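# Wash a plate in WASHER and return it to N1

## Task

Take the plate out of nest N1 and lay it flat in the pocket of the WASHER carrier, sitting between the locators; its orientation there does not matter. Release it and press the START key. Watch the lamp: success is amber followed by green. If the lamp instead goes dark and then red, or the plate turns out not to be properly seated, reseat it and press START once more. Afterwards carry the plate back and seat it flat in N1 with well A1 at the nest corner labelled A1. Nothing may stay in place only because the gripper holds it; at the end the gripper must be open and the arm withdrawn from the plate.

## Robot and tools

Robot: a single six-joint arm (big_yam) with a two-finger parallel gripper and a wrist camera. Cameras: cam_high (896x504), cam_low (896x504) and cam_wrist (504x504, fisheye); images arrive in that order.

Scene frame: origin on the tabletop right under the arm base, +z up, +y to the left when facing along +x. The base itself may sit slightly tilted.

Joint order. Every command row and every per-joint list in a result uses this order: shoulder (joint2), elbow (joint3), wrist roll (joint6), wrist pitch (joint4), waist (joint1), wrist yaw (joint5). In rows the gripper opening follows as number 7. Waist, elbow and wrist yaw have flipped signs relative to the URDF, both in commands and in results (URDF 1.2 shows as about -1.2). Stated URDF ranges: waist -2.880 to 2.880, shoulder 0.000 to 3.142, elbow 0.000 to 3.019, wrist pitch -1.693 to 1.571, wrist yaw -1.571 to 1.571, wrist roll -2.094 to 2.094; for the flipped joints negate and swap the bounds. Real ends may differ by 0.019 rad either way.

execute_actions(actions): a list of up to 15 actions. Each action is a table of up to 15 rows; each row is one control step of 1/30 s and an action lasts 15 steps, the last row repeating if the table is shorter. A row holds 7 numbers in [-1, 1]: six joint offsets, then the gripper opening. The joint offsets are relative to the joint angles at the start of that action (not to the previous row); for the first action of a call, that means the angles last reported. Scaling: 1.0 equals 1.264 rad waist, 1.32 shoulder, 1.276 elbow, 1.83 wrist pitch, 1.686 wrist yaw, 2.022 wrist roll. The opening is absolute: +1 fully open, -1 closed. Optionally 6 more numbers from 0 to 1 scale each joint's stiffness (Joint positions order) and persist until changed. An action that would push a joint more than 0.019 rad beyond its range is refused; if the first action or any malformed action fails, the whole call does nothing. An empty list just returns state and images.

move(target, speed, blocking): target is one 7-number row as above, offsets measured from the Joint positions in the latest result that listed them, not from where the arm is when the move begins. All joints travel on synchronized paths taking 0.5 to 10 s; speed (0.01 to 2 rad/s, default 0.5) caps the joint with the longest way to go. Paths ignore obstacles; the hand swings faster the farther it is from a turning joint. Finger numbers apply at once. blocking=false returns after 0.5 s while the arm continues; check with wait(0), and send nothing else until a result shows the move has ended (or call stop). The result adds a move: line giving the ending (done, off_target, moving, held, fault), limits=held or limits=none, and the joint farthest from target. After limits=held the arm may suddenly speed up.

wait(seconds): 0 to 10 s, the arm keeps its last command; returns early if a move ends. stop: brakes a running move (needs stopping room); fingers continue. zoom_image(camera, region): region [x0, y0, x1, y1] in that camera's pixels, at most 504 by 504. read_manual(section): licence texts only. finished_scene(scene): ends scene 1 or 2 irreversibly and reports success; the next scene's task comes with it. Answering without any tool call ends everything.

Result lines: Joint positions and Joint velocities (rad, rad/s, plus finger-pad gap in m, 0.094 when fully open); Joint targets (where joints are currently being driven, can drift on their own); grip_measured (opening on the command scale, possibly about 1 mm off); step readings, with HELD where a row was held back; "joint sent to its limit" when a joint was driven to its end; "joint command not followed" when the clearance check altered targets; MOTOR HOT above 85 °C; FAULT or OVER-TEMPERATURE FAULT lines for stops.

Motion limits: each step, joint targets stay within a lead of the measured angle (waist 0.264, shoulder 0.32, elbow 0.276, wrist pitch 0.33, wrist yaw 0.186, wrist roll 0.522 rad), and are scaled back if the gripper would jump more than 70 mm. Big changes therefore need several actions, and an unfinished change should be re-sent. Zero offsets let the arm sag; to hold, send offsets back to the desired angles in a reply's first call, zeros later, and extend them if a joint lags. Tiny commands of a few mm may not move the hand.

Gripper: the pinch frame sits midway between the pads about 1 cm behind the fingertips; fingers point along its +z and close along its y. To grip, command an opening roughly 0.03 below grip_measured; smaller margins grip lighter. Pad force tops out near 50 to 62 N and spikes at first contact.

Task hints: the washer cannot detect the plate; A1 is at the plate's cut-off corner; START is the bottom-row, leftmost keypad key. The bottle stand behind the washer is loose. Occasional tugs on the held plate or pushes on loose items may happen.

Avoid: dropping or knocking anything off the table, slamming or pressing hard (faster moves and targets deeper past contact push harder), toppling the bottle stand, and long loaded holds that overheat motors and drop the arm.

Each tool is called by a JSON object that holds its "api" and its "payload", one argument or row to a line.

## Session

{"api": "execute_actions", "payload": {
  "actions": []
}}

Scene clock: 0.00 s.
grip_measured=+1.000
Joint names: [shoulder, elbow, wrist roll, wrist pitch, waist, wrist yaw]
Joint positions: [ 1.76  -1.334 -1.24  -0.575 -1.092 -1.219  0.094]
Joint velocities: [0.015 0.007 0.051 0.007 0.005 0.095 0.   ]
Joint targets: [1.758 -1.363 -1.240 -0.572 -1.092 -1.219]
Joint stiffness scale: [1. 1. 1. 1. 1. 1.]

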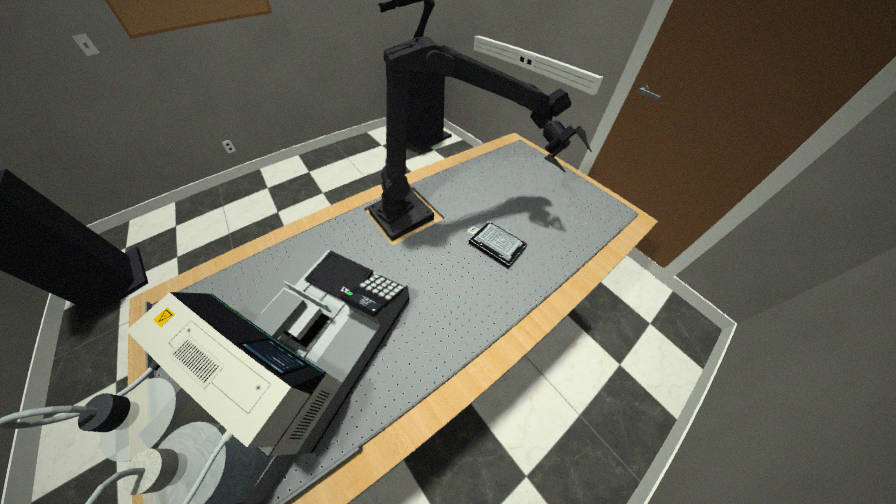

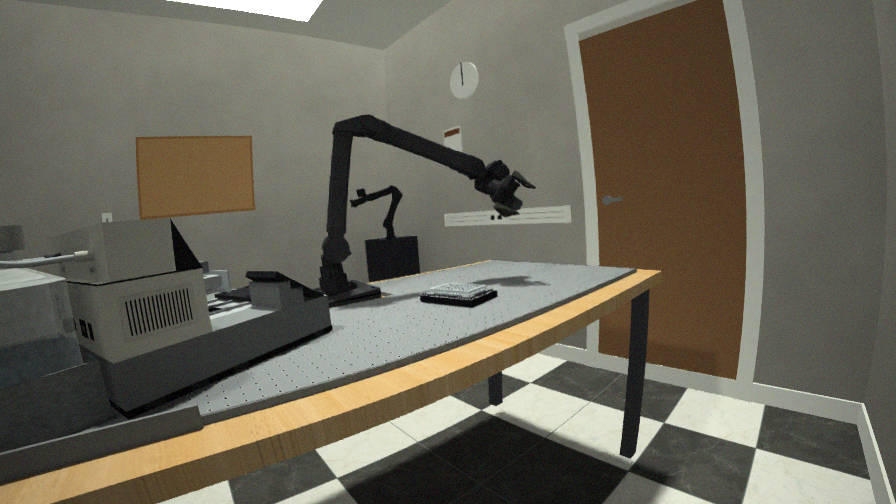

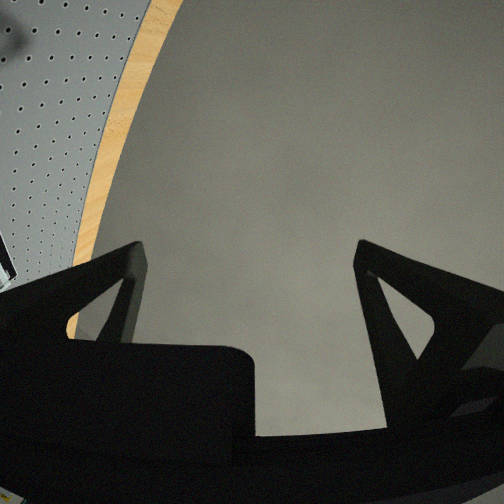

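{"api": "zoom_image", "payload": {
  "camera": "cam_high",
  "region": [220,170,560,400]
}}

{"api": "zoom_image", "payload": {
  "camera": "cam_low",
  "region": [160,210,520,370]
}}

Region (220, 170, 560, 400) of cam_high's 896x504 image, scaled by 1.482, with more detail than that image has; it fills the top 341 rows of this view, and the rest is white.

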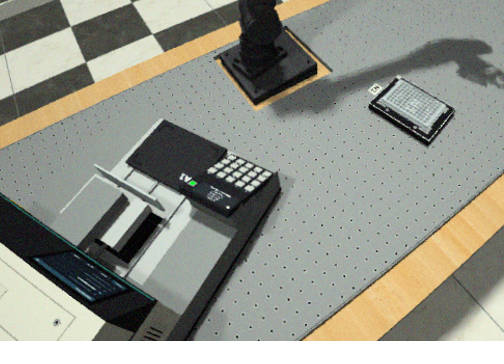

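Region (160, 210, 520, 370) of cam_low's 896x504 image, scaled by 1.400, with more detail than that image has.

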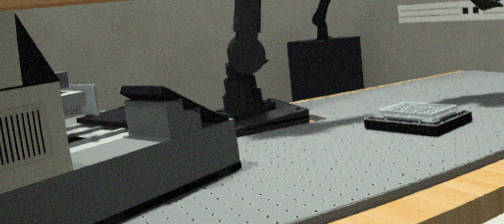

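{"api": "move", "payload": {
  "target": [-0.275,0.075,0.613,-0.445,0.508,0.723,1],
  "speed": 0.7
}}

Scene clock: 17.73 s.
grip_measured=+1.000
Joint names: [shoulder, elbow, wrist roll, wrist pitch, waist, wrist yaw]
Joint positions: [ 1.406 -1.235 -0.01  -1.38  -0.456 -0.002  0.094]
Joint velocities: [ 0.005 -0.012 -0.022 -0.007  0.015 -0.007  0.   ]
Joint targets: [1.397 -1.238 -0.001 -1.390 -0.450 0.000]
Joint stiffness scale: [1. 1. 1. 1. 1. 1.]
move: done; limits=none; farthest joint: the wrist roll, 0.010 radians from its target (1.240 radians at the start)

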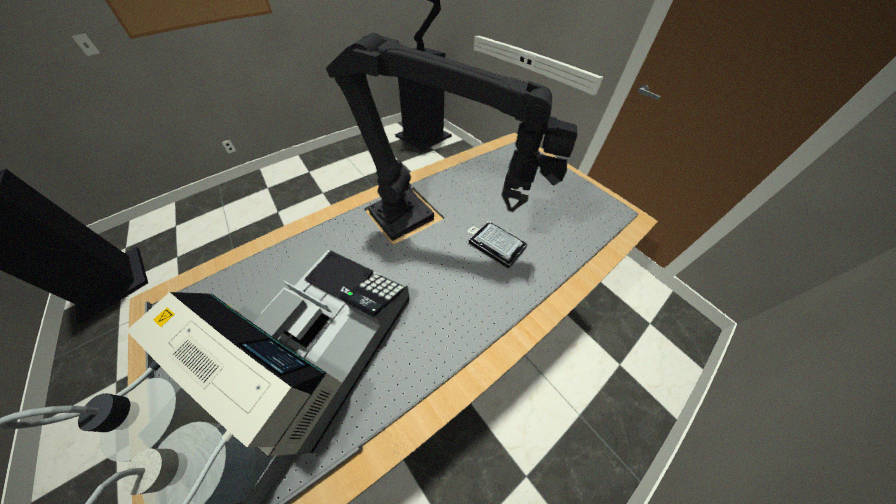

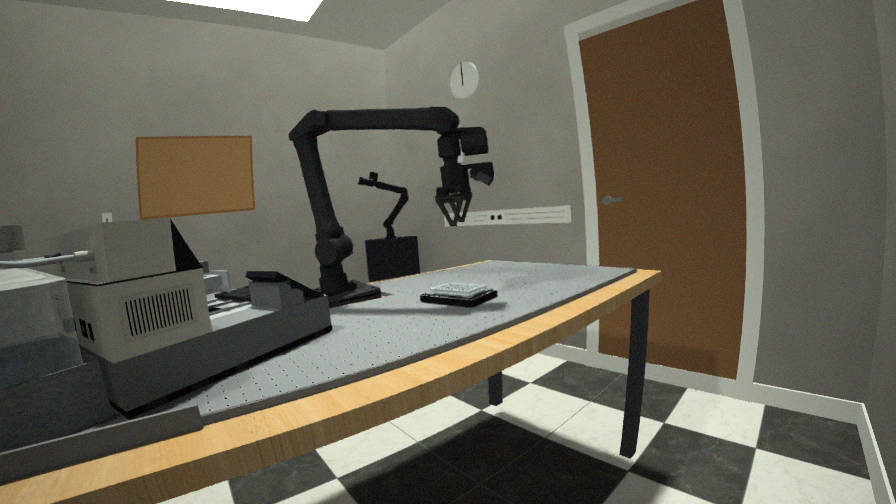

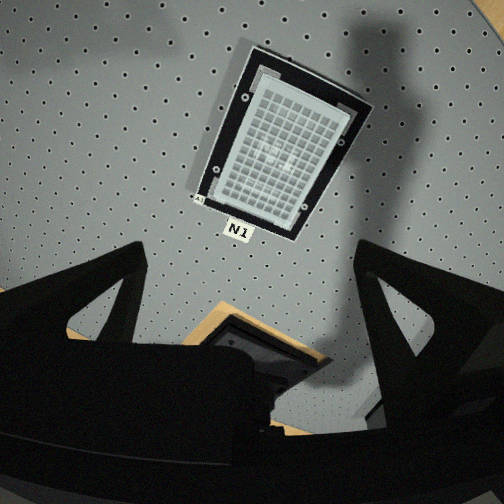

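{"api": "move", "payload": {
  "target": [0.092,0.192,0.165,0.191,0.052,0,1]
}}

Scene clock: 26.43 s.
grip_measured=+1.000
Joint names: [shoulder, elbow, wrist roll, wrist pitch, waist, wrist yaw]
Joint positions: [ 1.522 -0.98   0.314 -1.042 -0.403 -0.002  0.094]
Joint velocities: [-0.024  0.002  0.037  0.012  0.005  0.007  0.   ]
Joint targets: [1.528 -0.990 0.323 -1.031 -0.390 -0.002]
Joint stiffness scale: [1. 1. 1. 1. 1. 1.]
move: done; limits=none; farthest joint: the waist, 0.012 radians from its target (0.066 radians at the start)

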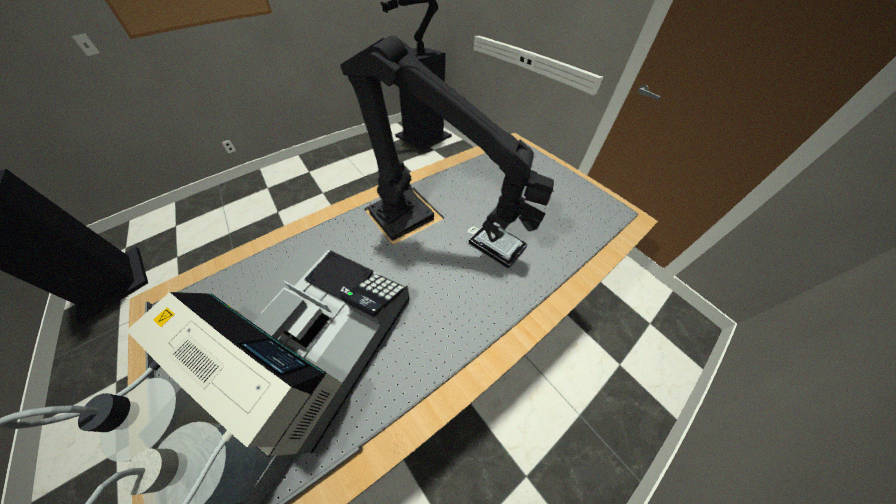

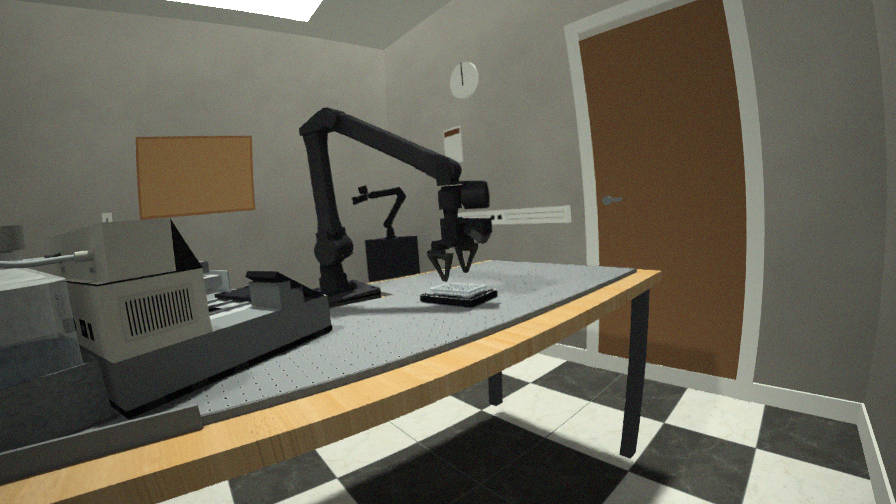

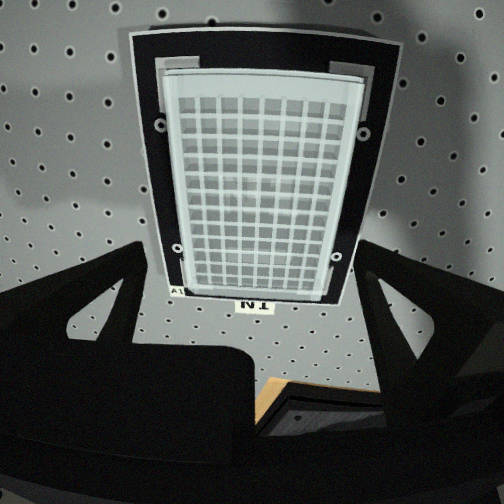

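{"api": "zoom_image", "payload": {
  "camera": "cam_wrist",
  "region": [120,30,410,320]
}}

Region (120, 30, 410, 320) of cam_wrist's 504x504 image, scaled by 1.738, with more detail than that image has.

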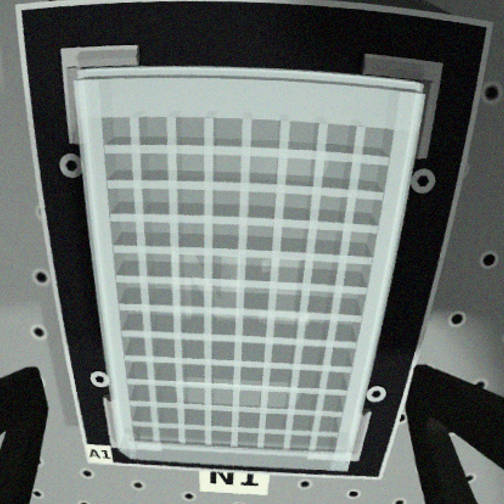

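{"api": "move", "payload": {
  "target": [0.032,0.018,0.02,0.05,0.02,0,1],
  "speed": 0.15
}}

Scene clock: 42.23 s.
grip_measured=+1.000
Joint names: [shoulder, elbow, wrist roll, wrist pitch, waist, wrist yaw]
Joint positions: [ 1.55  -0.954  0.345 -0.962 -0.391 -0.002  0.094]
Joint velocities: [ 0.005  0.012  0.007 -0.002  0.015  0.051  0.   ]
Joint targets: [1.564 -0.957 0.354 -0.950 -0.377 -0.002]
Joint stiffness scale: [1. 1. 1. 1. 1. 1.]
move: done; limits=none; farthest joint: the shoulder, 0.014 radians from its target (0.043 radians at the start)

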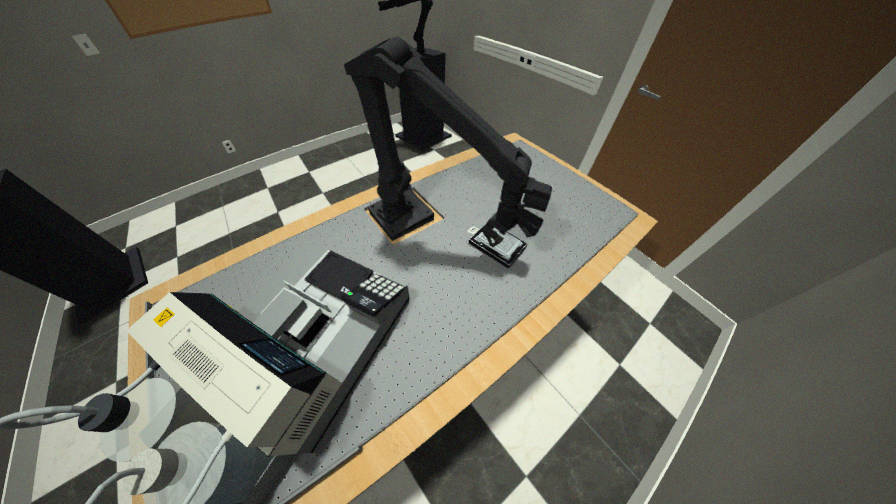

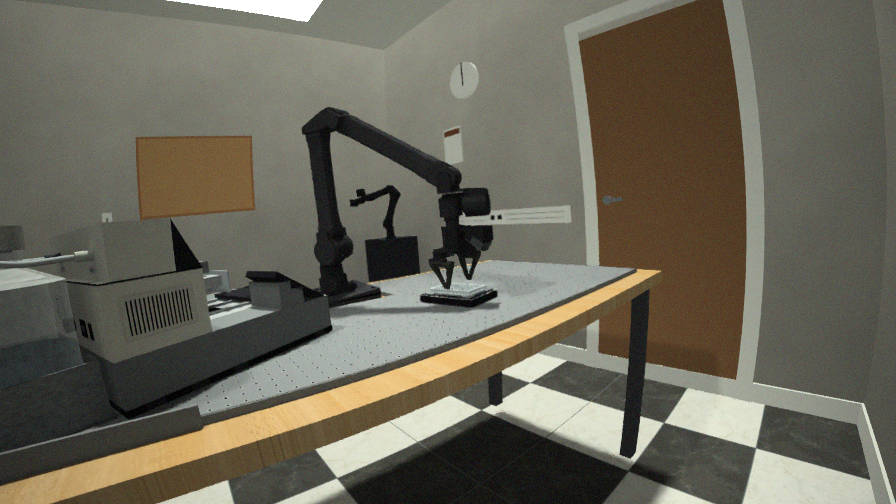

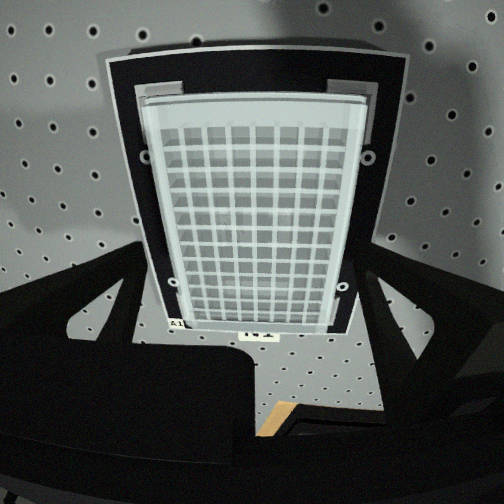

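{"api": "move", "payload": {
  "target": [0,0,-0.008,0,0.015,0,1],
  "speed": 0.05
}}

{"api": "move", "payload": {
  "target": [0.035,0.016,0,0.031,0,0,1],
  "speed": 0.06
}}

{"api": "zoom_image", "payload": {
  "camera": "cam_low",
  "region": [400,240,520,320]
}}

Scene clock: 48.70 s.
grip_measured=+1.000
Joint names: [shoulder, elbow, wrist roll, wrist pitch, waist, wrist yaw]
Joint positions: [ 1.55  -0.954  0.338 -0.962 -0.387 -0.002  0.094]
Joint velocities: [-0.005 -0.002 -0.037 -0.002  0.005  0.022  0.   ]
Joint targets: [1.550 -0.954 0.329 -0.962 -0.372 -0.002]
Joint stiffness scale: [1. 1. 1. 1. 1. 1.]
move: done; limits=none; farthest joint: the waist, 0.014 radians from its target (0.019 radians at the start)

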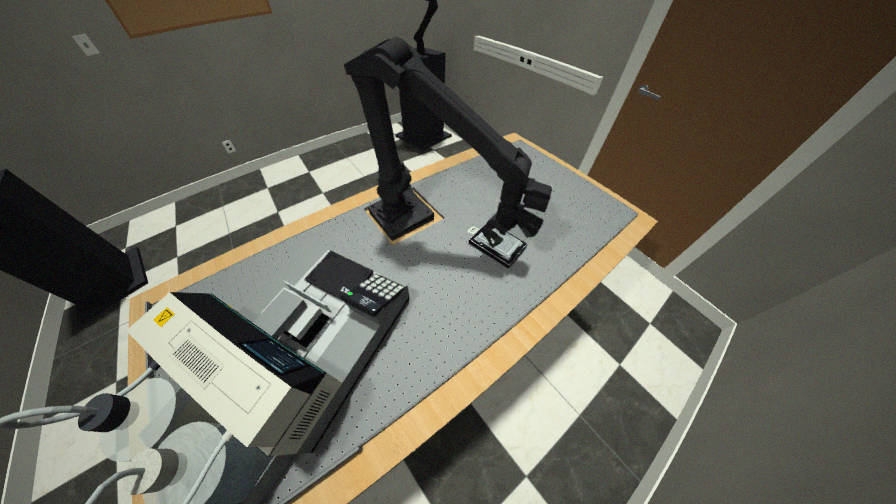

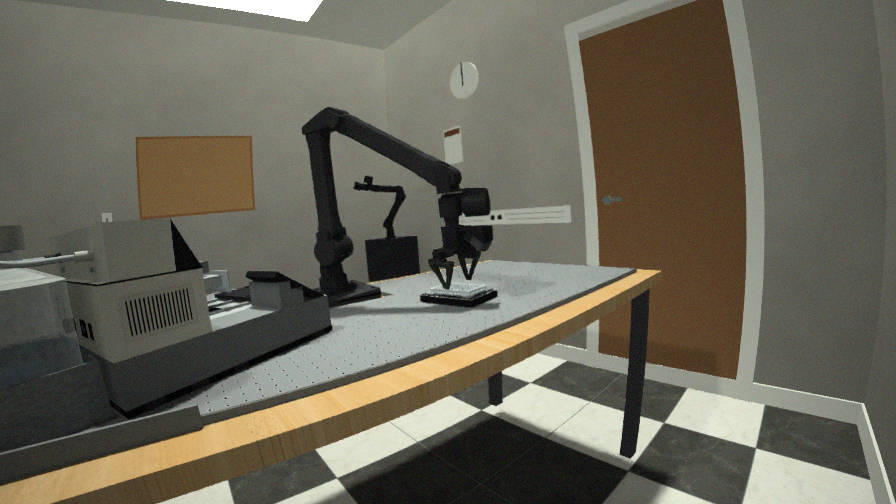

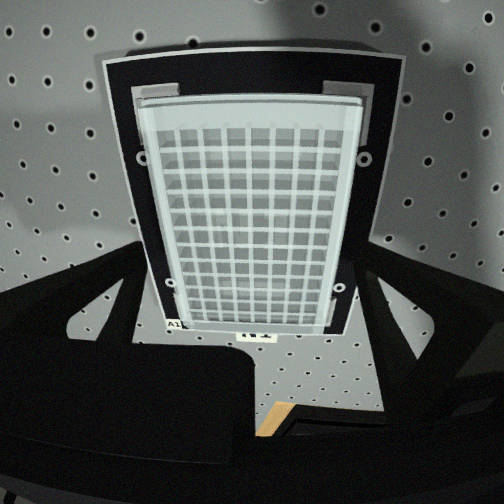

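Scene clock: 49.90 s.
grip_measured=+1.000
Joint names: [shoulder, elbow, wrist roll, wrist pitch, waist, wrist yaw]
Joint positions: [ 1.579 -0.932  0.338 -0.918 -0.387 -0.002  0.094]
Joint velocities: [ 0.015 -0.007  0.037  0.002  0.005 -0.007  0.   ]
Joint targets: [1.597 -0.933 0.338 -0.905 -0.387 -0.002]
Joint stiffness scale: [1. 1. 1. 1. 1. 1.]
move: done; limits=none; farthest joint: the shoulder, 0.017 radians from its target (0.046 radians at the start)

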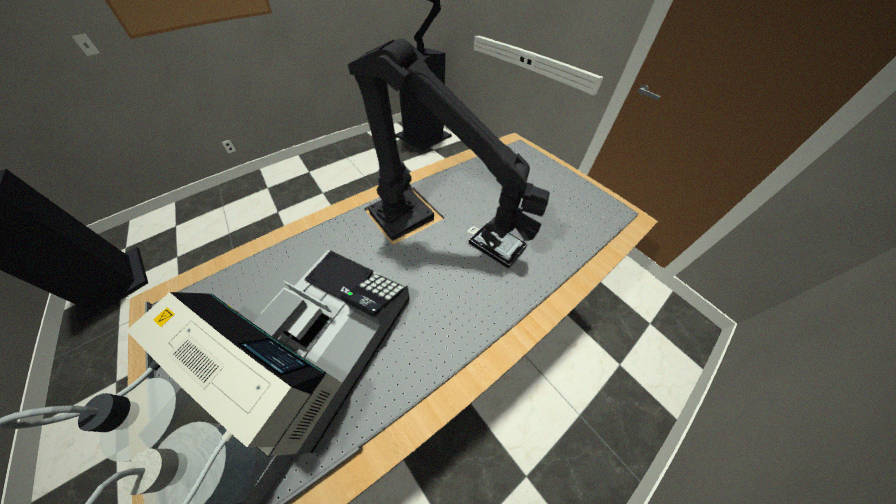

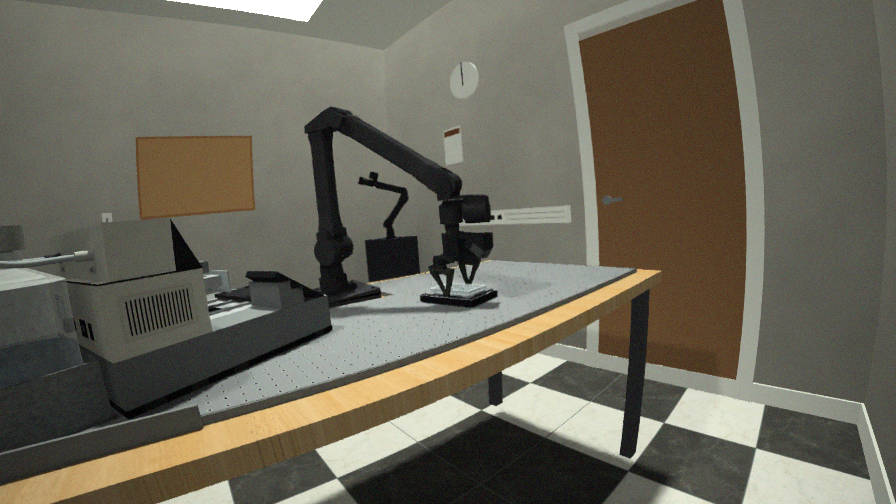

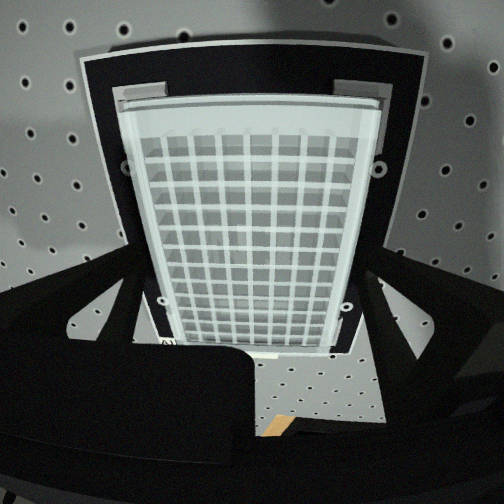

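Region (400, 240, 520, 320) of cam_low's 896x504 image, scaled by 4.200, with more detail than that image has.

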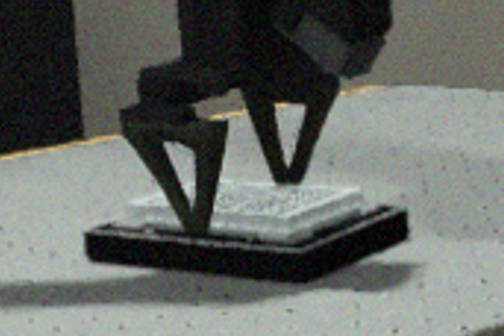

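{"api": "move", "payload": {
  "target": [0.012,0.009,0,0,0,0,1],
  "speed": 0.03
}}

{"api": "move", "payload": {
  "target": [0,0,0,0,0,0,0.72]
}}

{"api": "zoom_image", "payload": {
  "camera": "cam_low",
  "region": [400,240,520,320]
}}

{"api": "zoom_image", "payload": {
  "camera": "cam_high",
  "region": [240,240,420,380]
}}

Scene clock: 54.67 s.
grip_measured=+1.000
Joint names: [shoulder, elbow, wrist roll, wrist pitch, waist, wrist yaw]
Joint positions: [ 1.579 -0.932  0.338 -0.918 -0.387 -0.002  0.094]
Joint velocities: [-0.015 -0.012 -0.037 -0.012  0.005  0.037  0.   ]
Joint targets: [1.595 -0.921 0.338 -0.918 -0.387 -0.002]
Joint stiffness scale: [1. 1. 1. 1. 1. 1.]
move: done; limits=none; farthest joint: the shoulder, 0.016 radians from its target (0.016 radians at the start)

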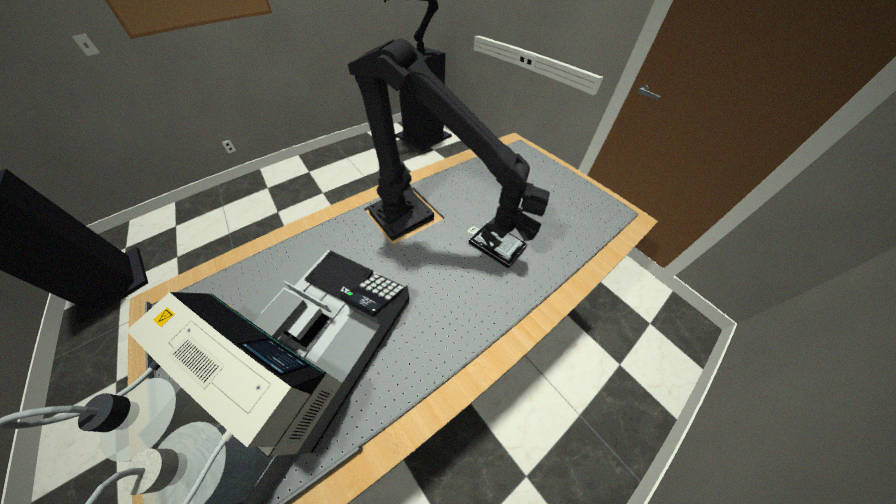

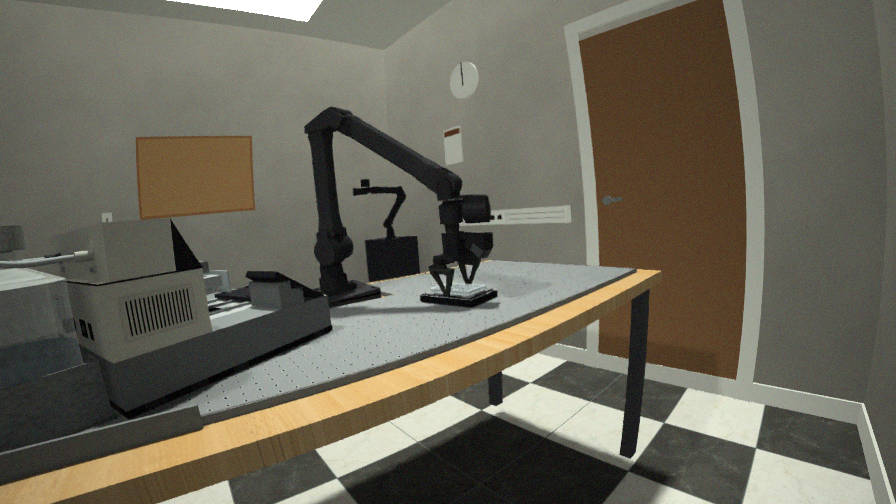

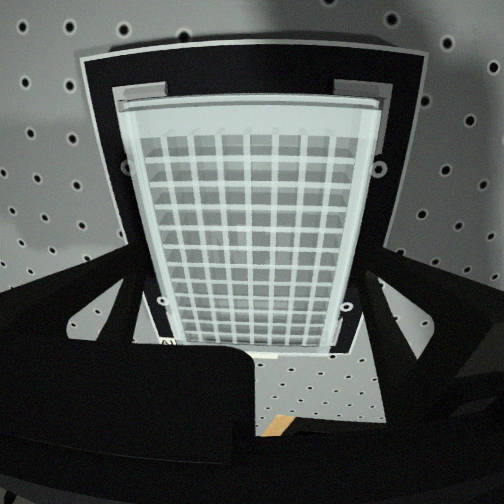

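Scene clock: 55.17 s.
grip_measured=+0.751
Joint names: [shoulder, elbow, wrist roll, wrist pitch, waist, wrist yaw]
Joint positions: [ 1.579 -0.931  0.338 -0.918 -0.387 -0.004  0.082]
Joint velocities: [-0.015  0.007 -0.007 -0.017 -0.005  0.051 -0.001]
Joint targets: [1.579 -0.932 0.338 -0.918 -0.387 -0.002]
Joint stiffness scale: [1. 1. 1. 1. 1. 1.]
move: done; limits=none; farthest joint: the wrist yaw, 0.002 radians from its target (0.000 radians at the start)

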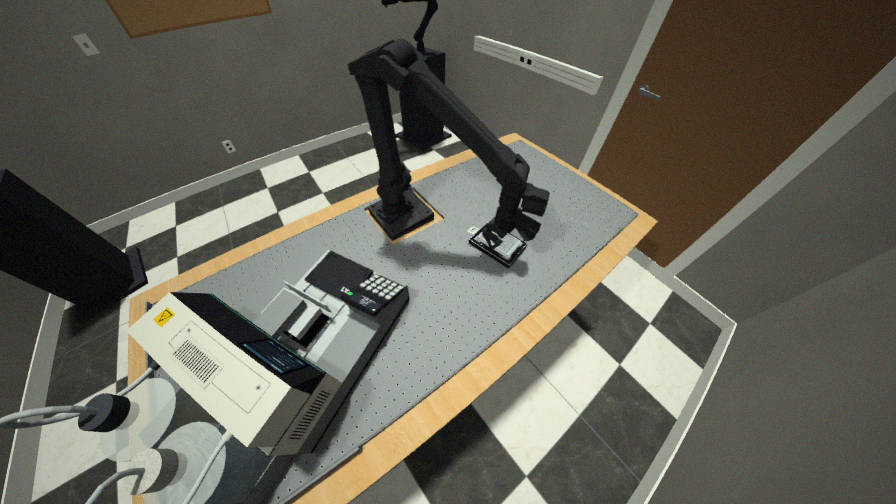

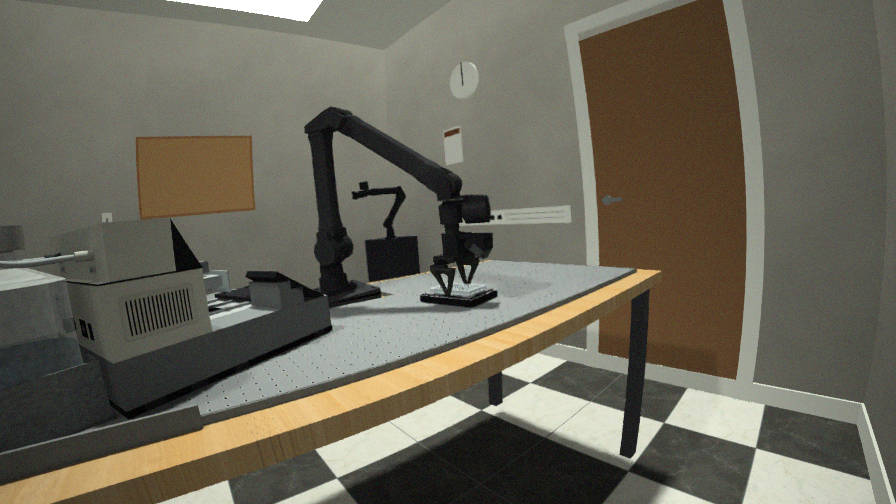

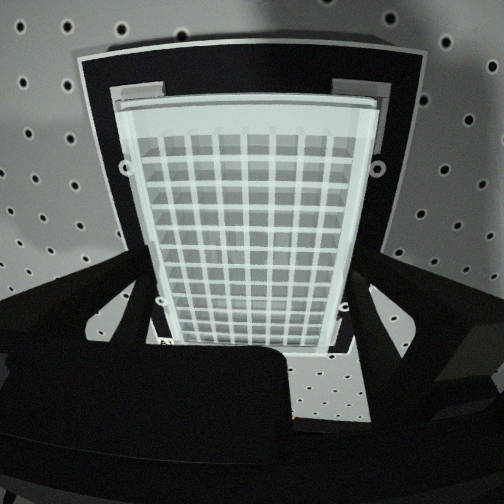

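Region (400, 240, 520, 320) of cam_low's 896x504 image, scaled by 4.200, with more detail than that image has.

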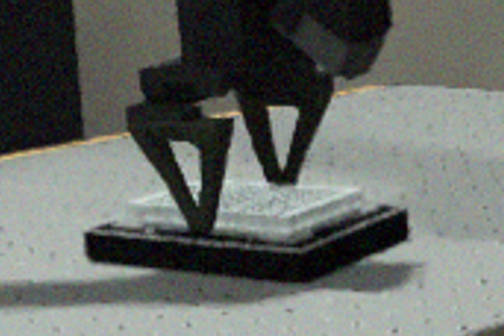

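Region (240, 240, 420, 380) of cam_high's 896x504 image, scaled by 2.800, with more detail than that image has.

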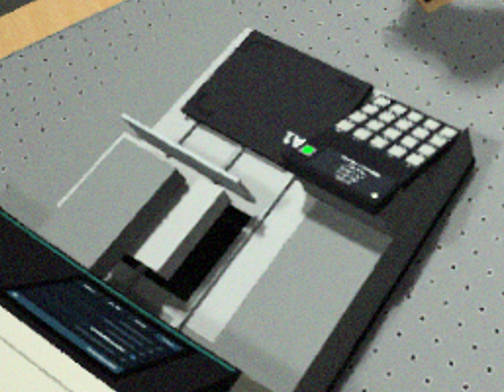

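{"api": "move", "payload": {
  "target": [0,0,0,0,0,0,1]
}}

{"api": "move", "payload": {
  "target": [0.0205,0,0,0,0,0,1],
  "speed": 0.04
}}

{"api": "move", "payload": {
  "target": [0,0,0,0,0,0,0.715]
}}

Scene clock: 58.10 s.
grip_measured=+1.000
Joint names: [shoulder, elbow, wrist roll, wrist pitch, waist, wrist yaw]
Joint positions: [ 1.579 -0.931  0.338 -0.918 -0.387 -0.005  0.094]
Joint velocities: [ 0.005  0.017 -0.022 -0.022 -0.005 -0.051  0.   ]
Joint targets: [1.579 -0.931 0.338 -0.918 -0.387 -0.005]
Joint stiffness scale: [1. 1. 1. 1. 1. 1.]
move: done; limits=none; farthest joint: the wrist yaw, 0.001 radians from its target (0.000 radians at the start)

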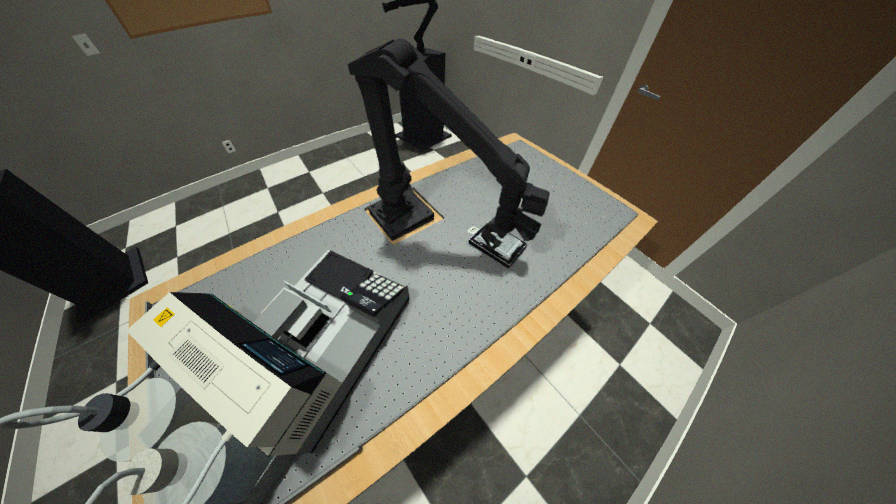

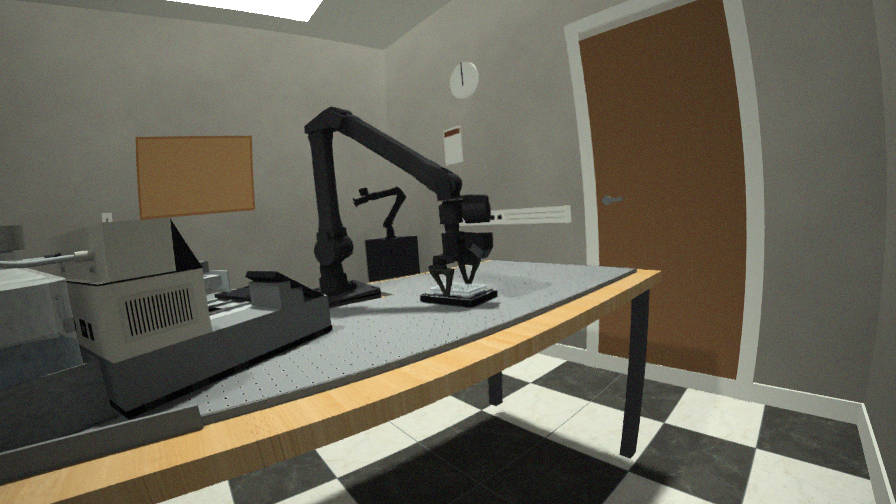

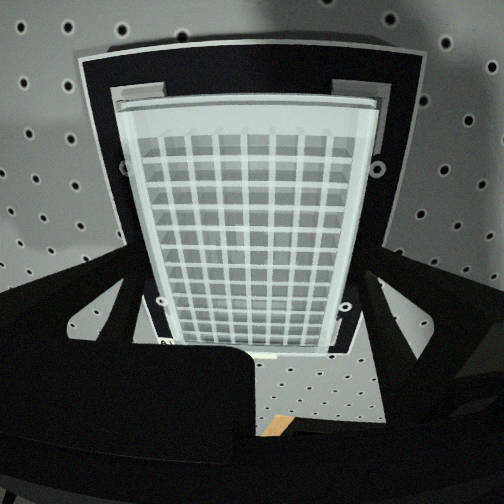

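Scene clock: 59.00 s.
grip_measured=+1.000
Joint names: [shoulder, elbow, wrist roll, wrist pitch, waist, wrist yaw]
Joint positions: [ 1.579 -0.931  0.338 -0.918 -0.387 -0.005  0.094]
Joint velocities: [-0.005  0.002  0.007 -0.007  0.015  0.007  0.   ]
Joint targets: [1.606 -0.931 0.338 -0.918 -0.387 -0.005]
Joint stiffness scale: [1. 1. 1. 1. 1. 1.]
move: off_target; limits=none; farthest joint: the shoulder, 0.027 radians from its target (0.027 radians at the start)

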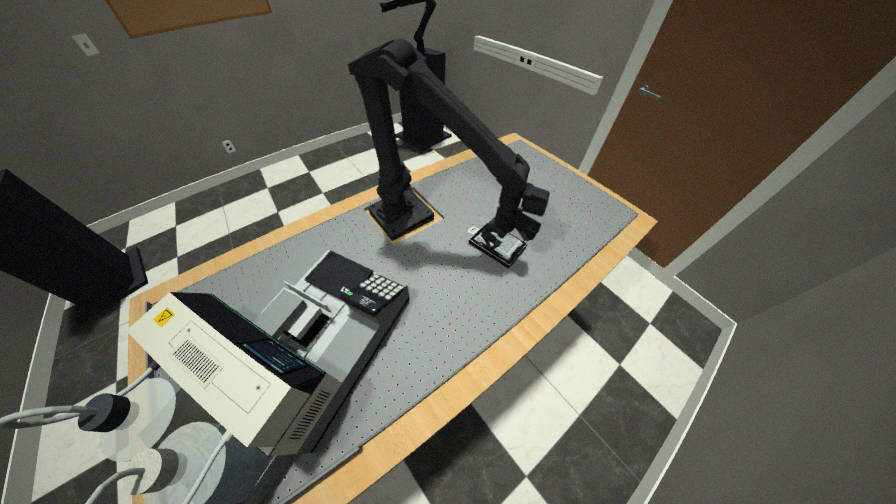

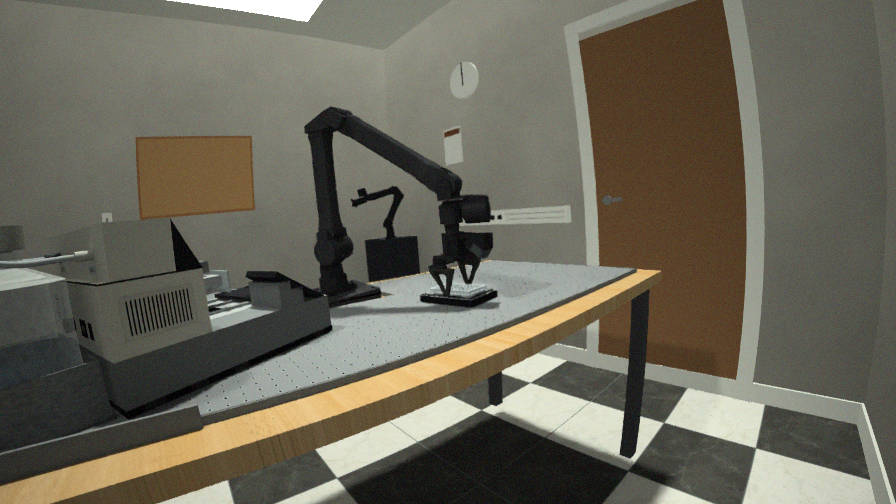

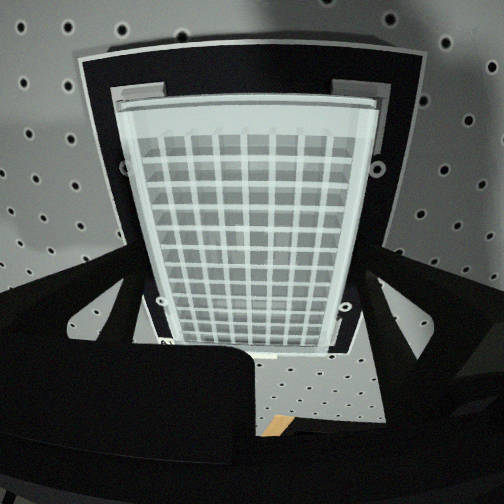

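Scene clock: 59.50 s.
grip_measured=+0.749
Joint names: [shoulder, elbow, wrist roll, wrist pitch, waist, wrist yaw]
Joint positions: [ 1.579 -0.931  0.338 -0.918 -0.387 -0.005  0.082]
Joint velocities: [-0.015  0.007 -0.051  0.007  0.005 -0.022  0.002]
Joint targets: [1.579 -0.931 0.338 -0.918 -0.387 -0.005]
Joint stiffness scale: [1. 1. 1. 1. 1. 1.]
move: done; limits=none; farthest joint: the waist, 0.000 radians from its target (0.000 radians at the start)

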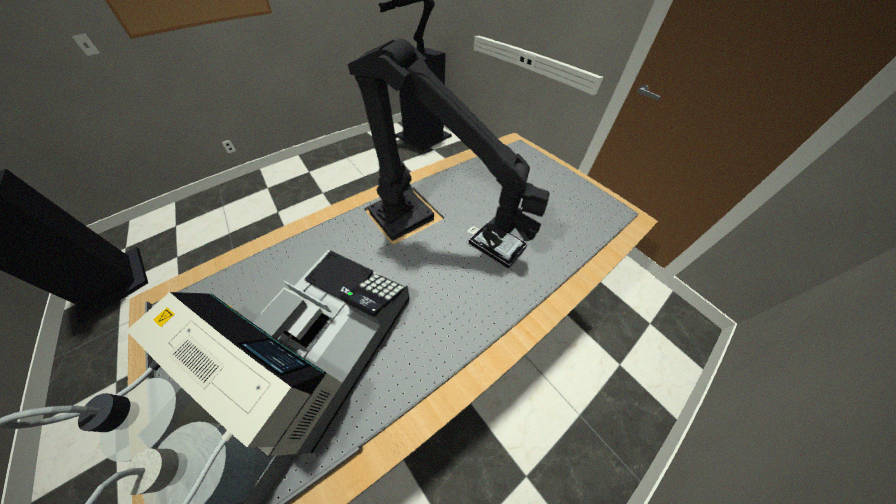

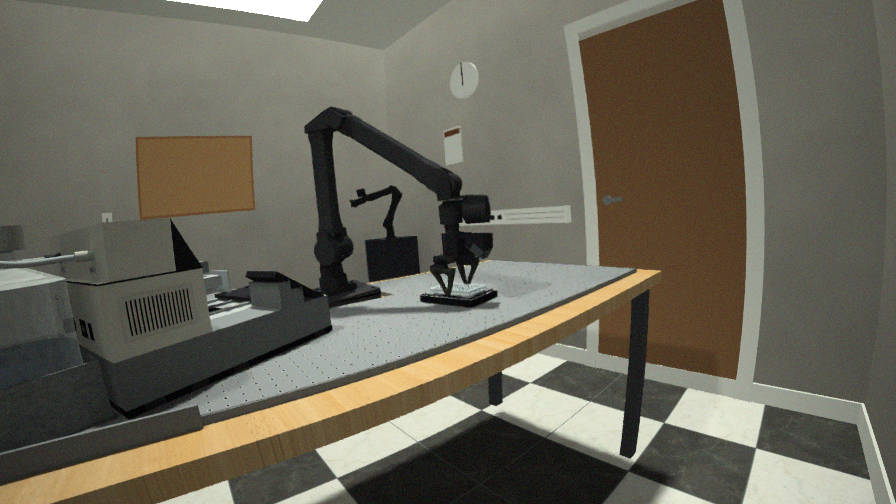

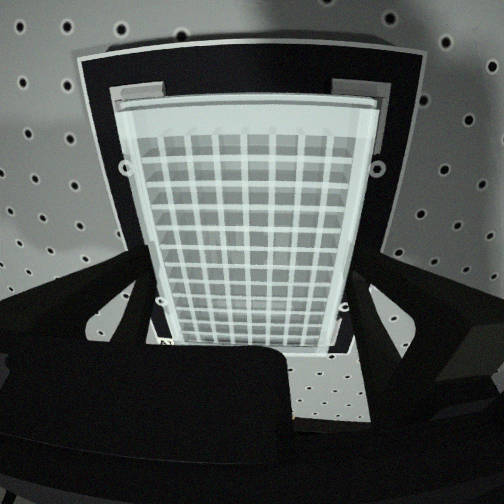

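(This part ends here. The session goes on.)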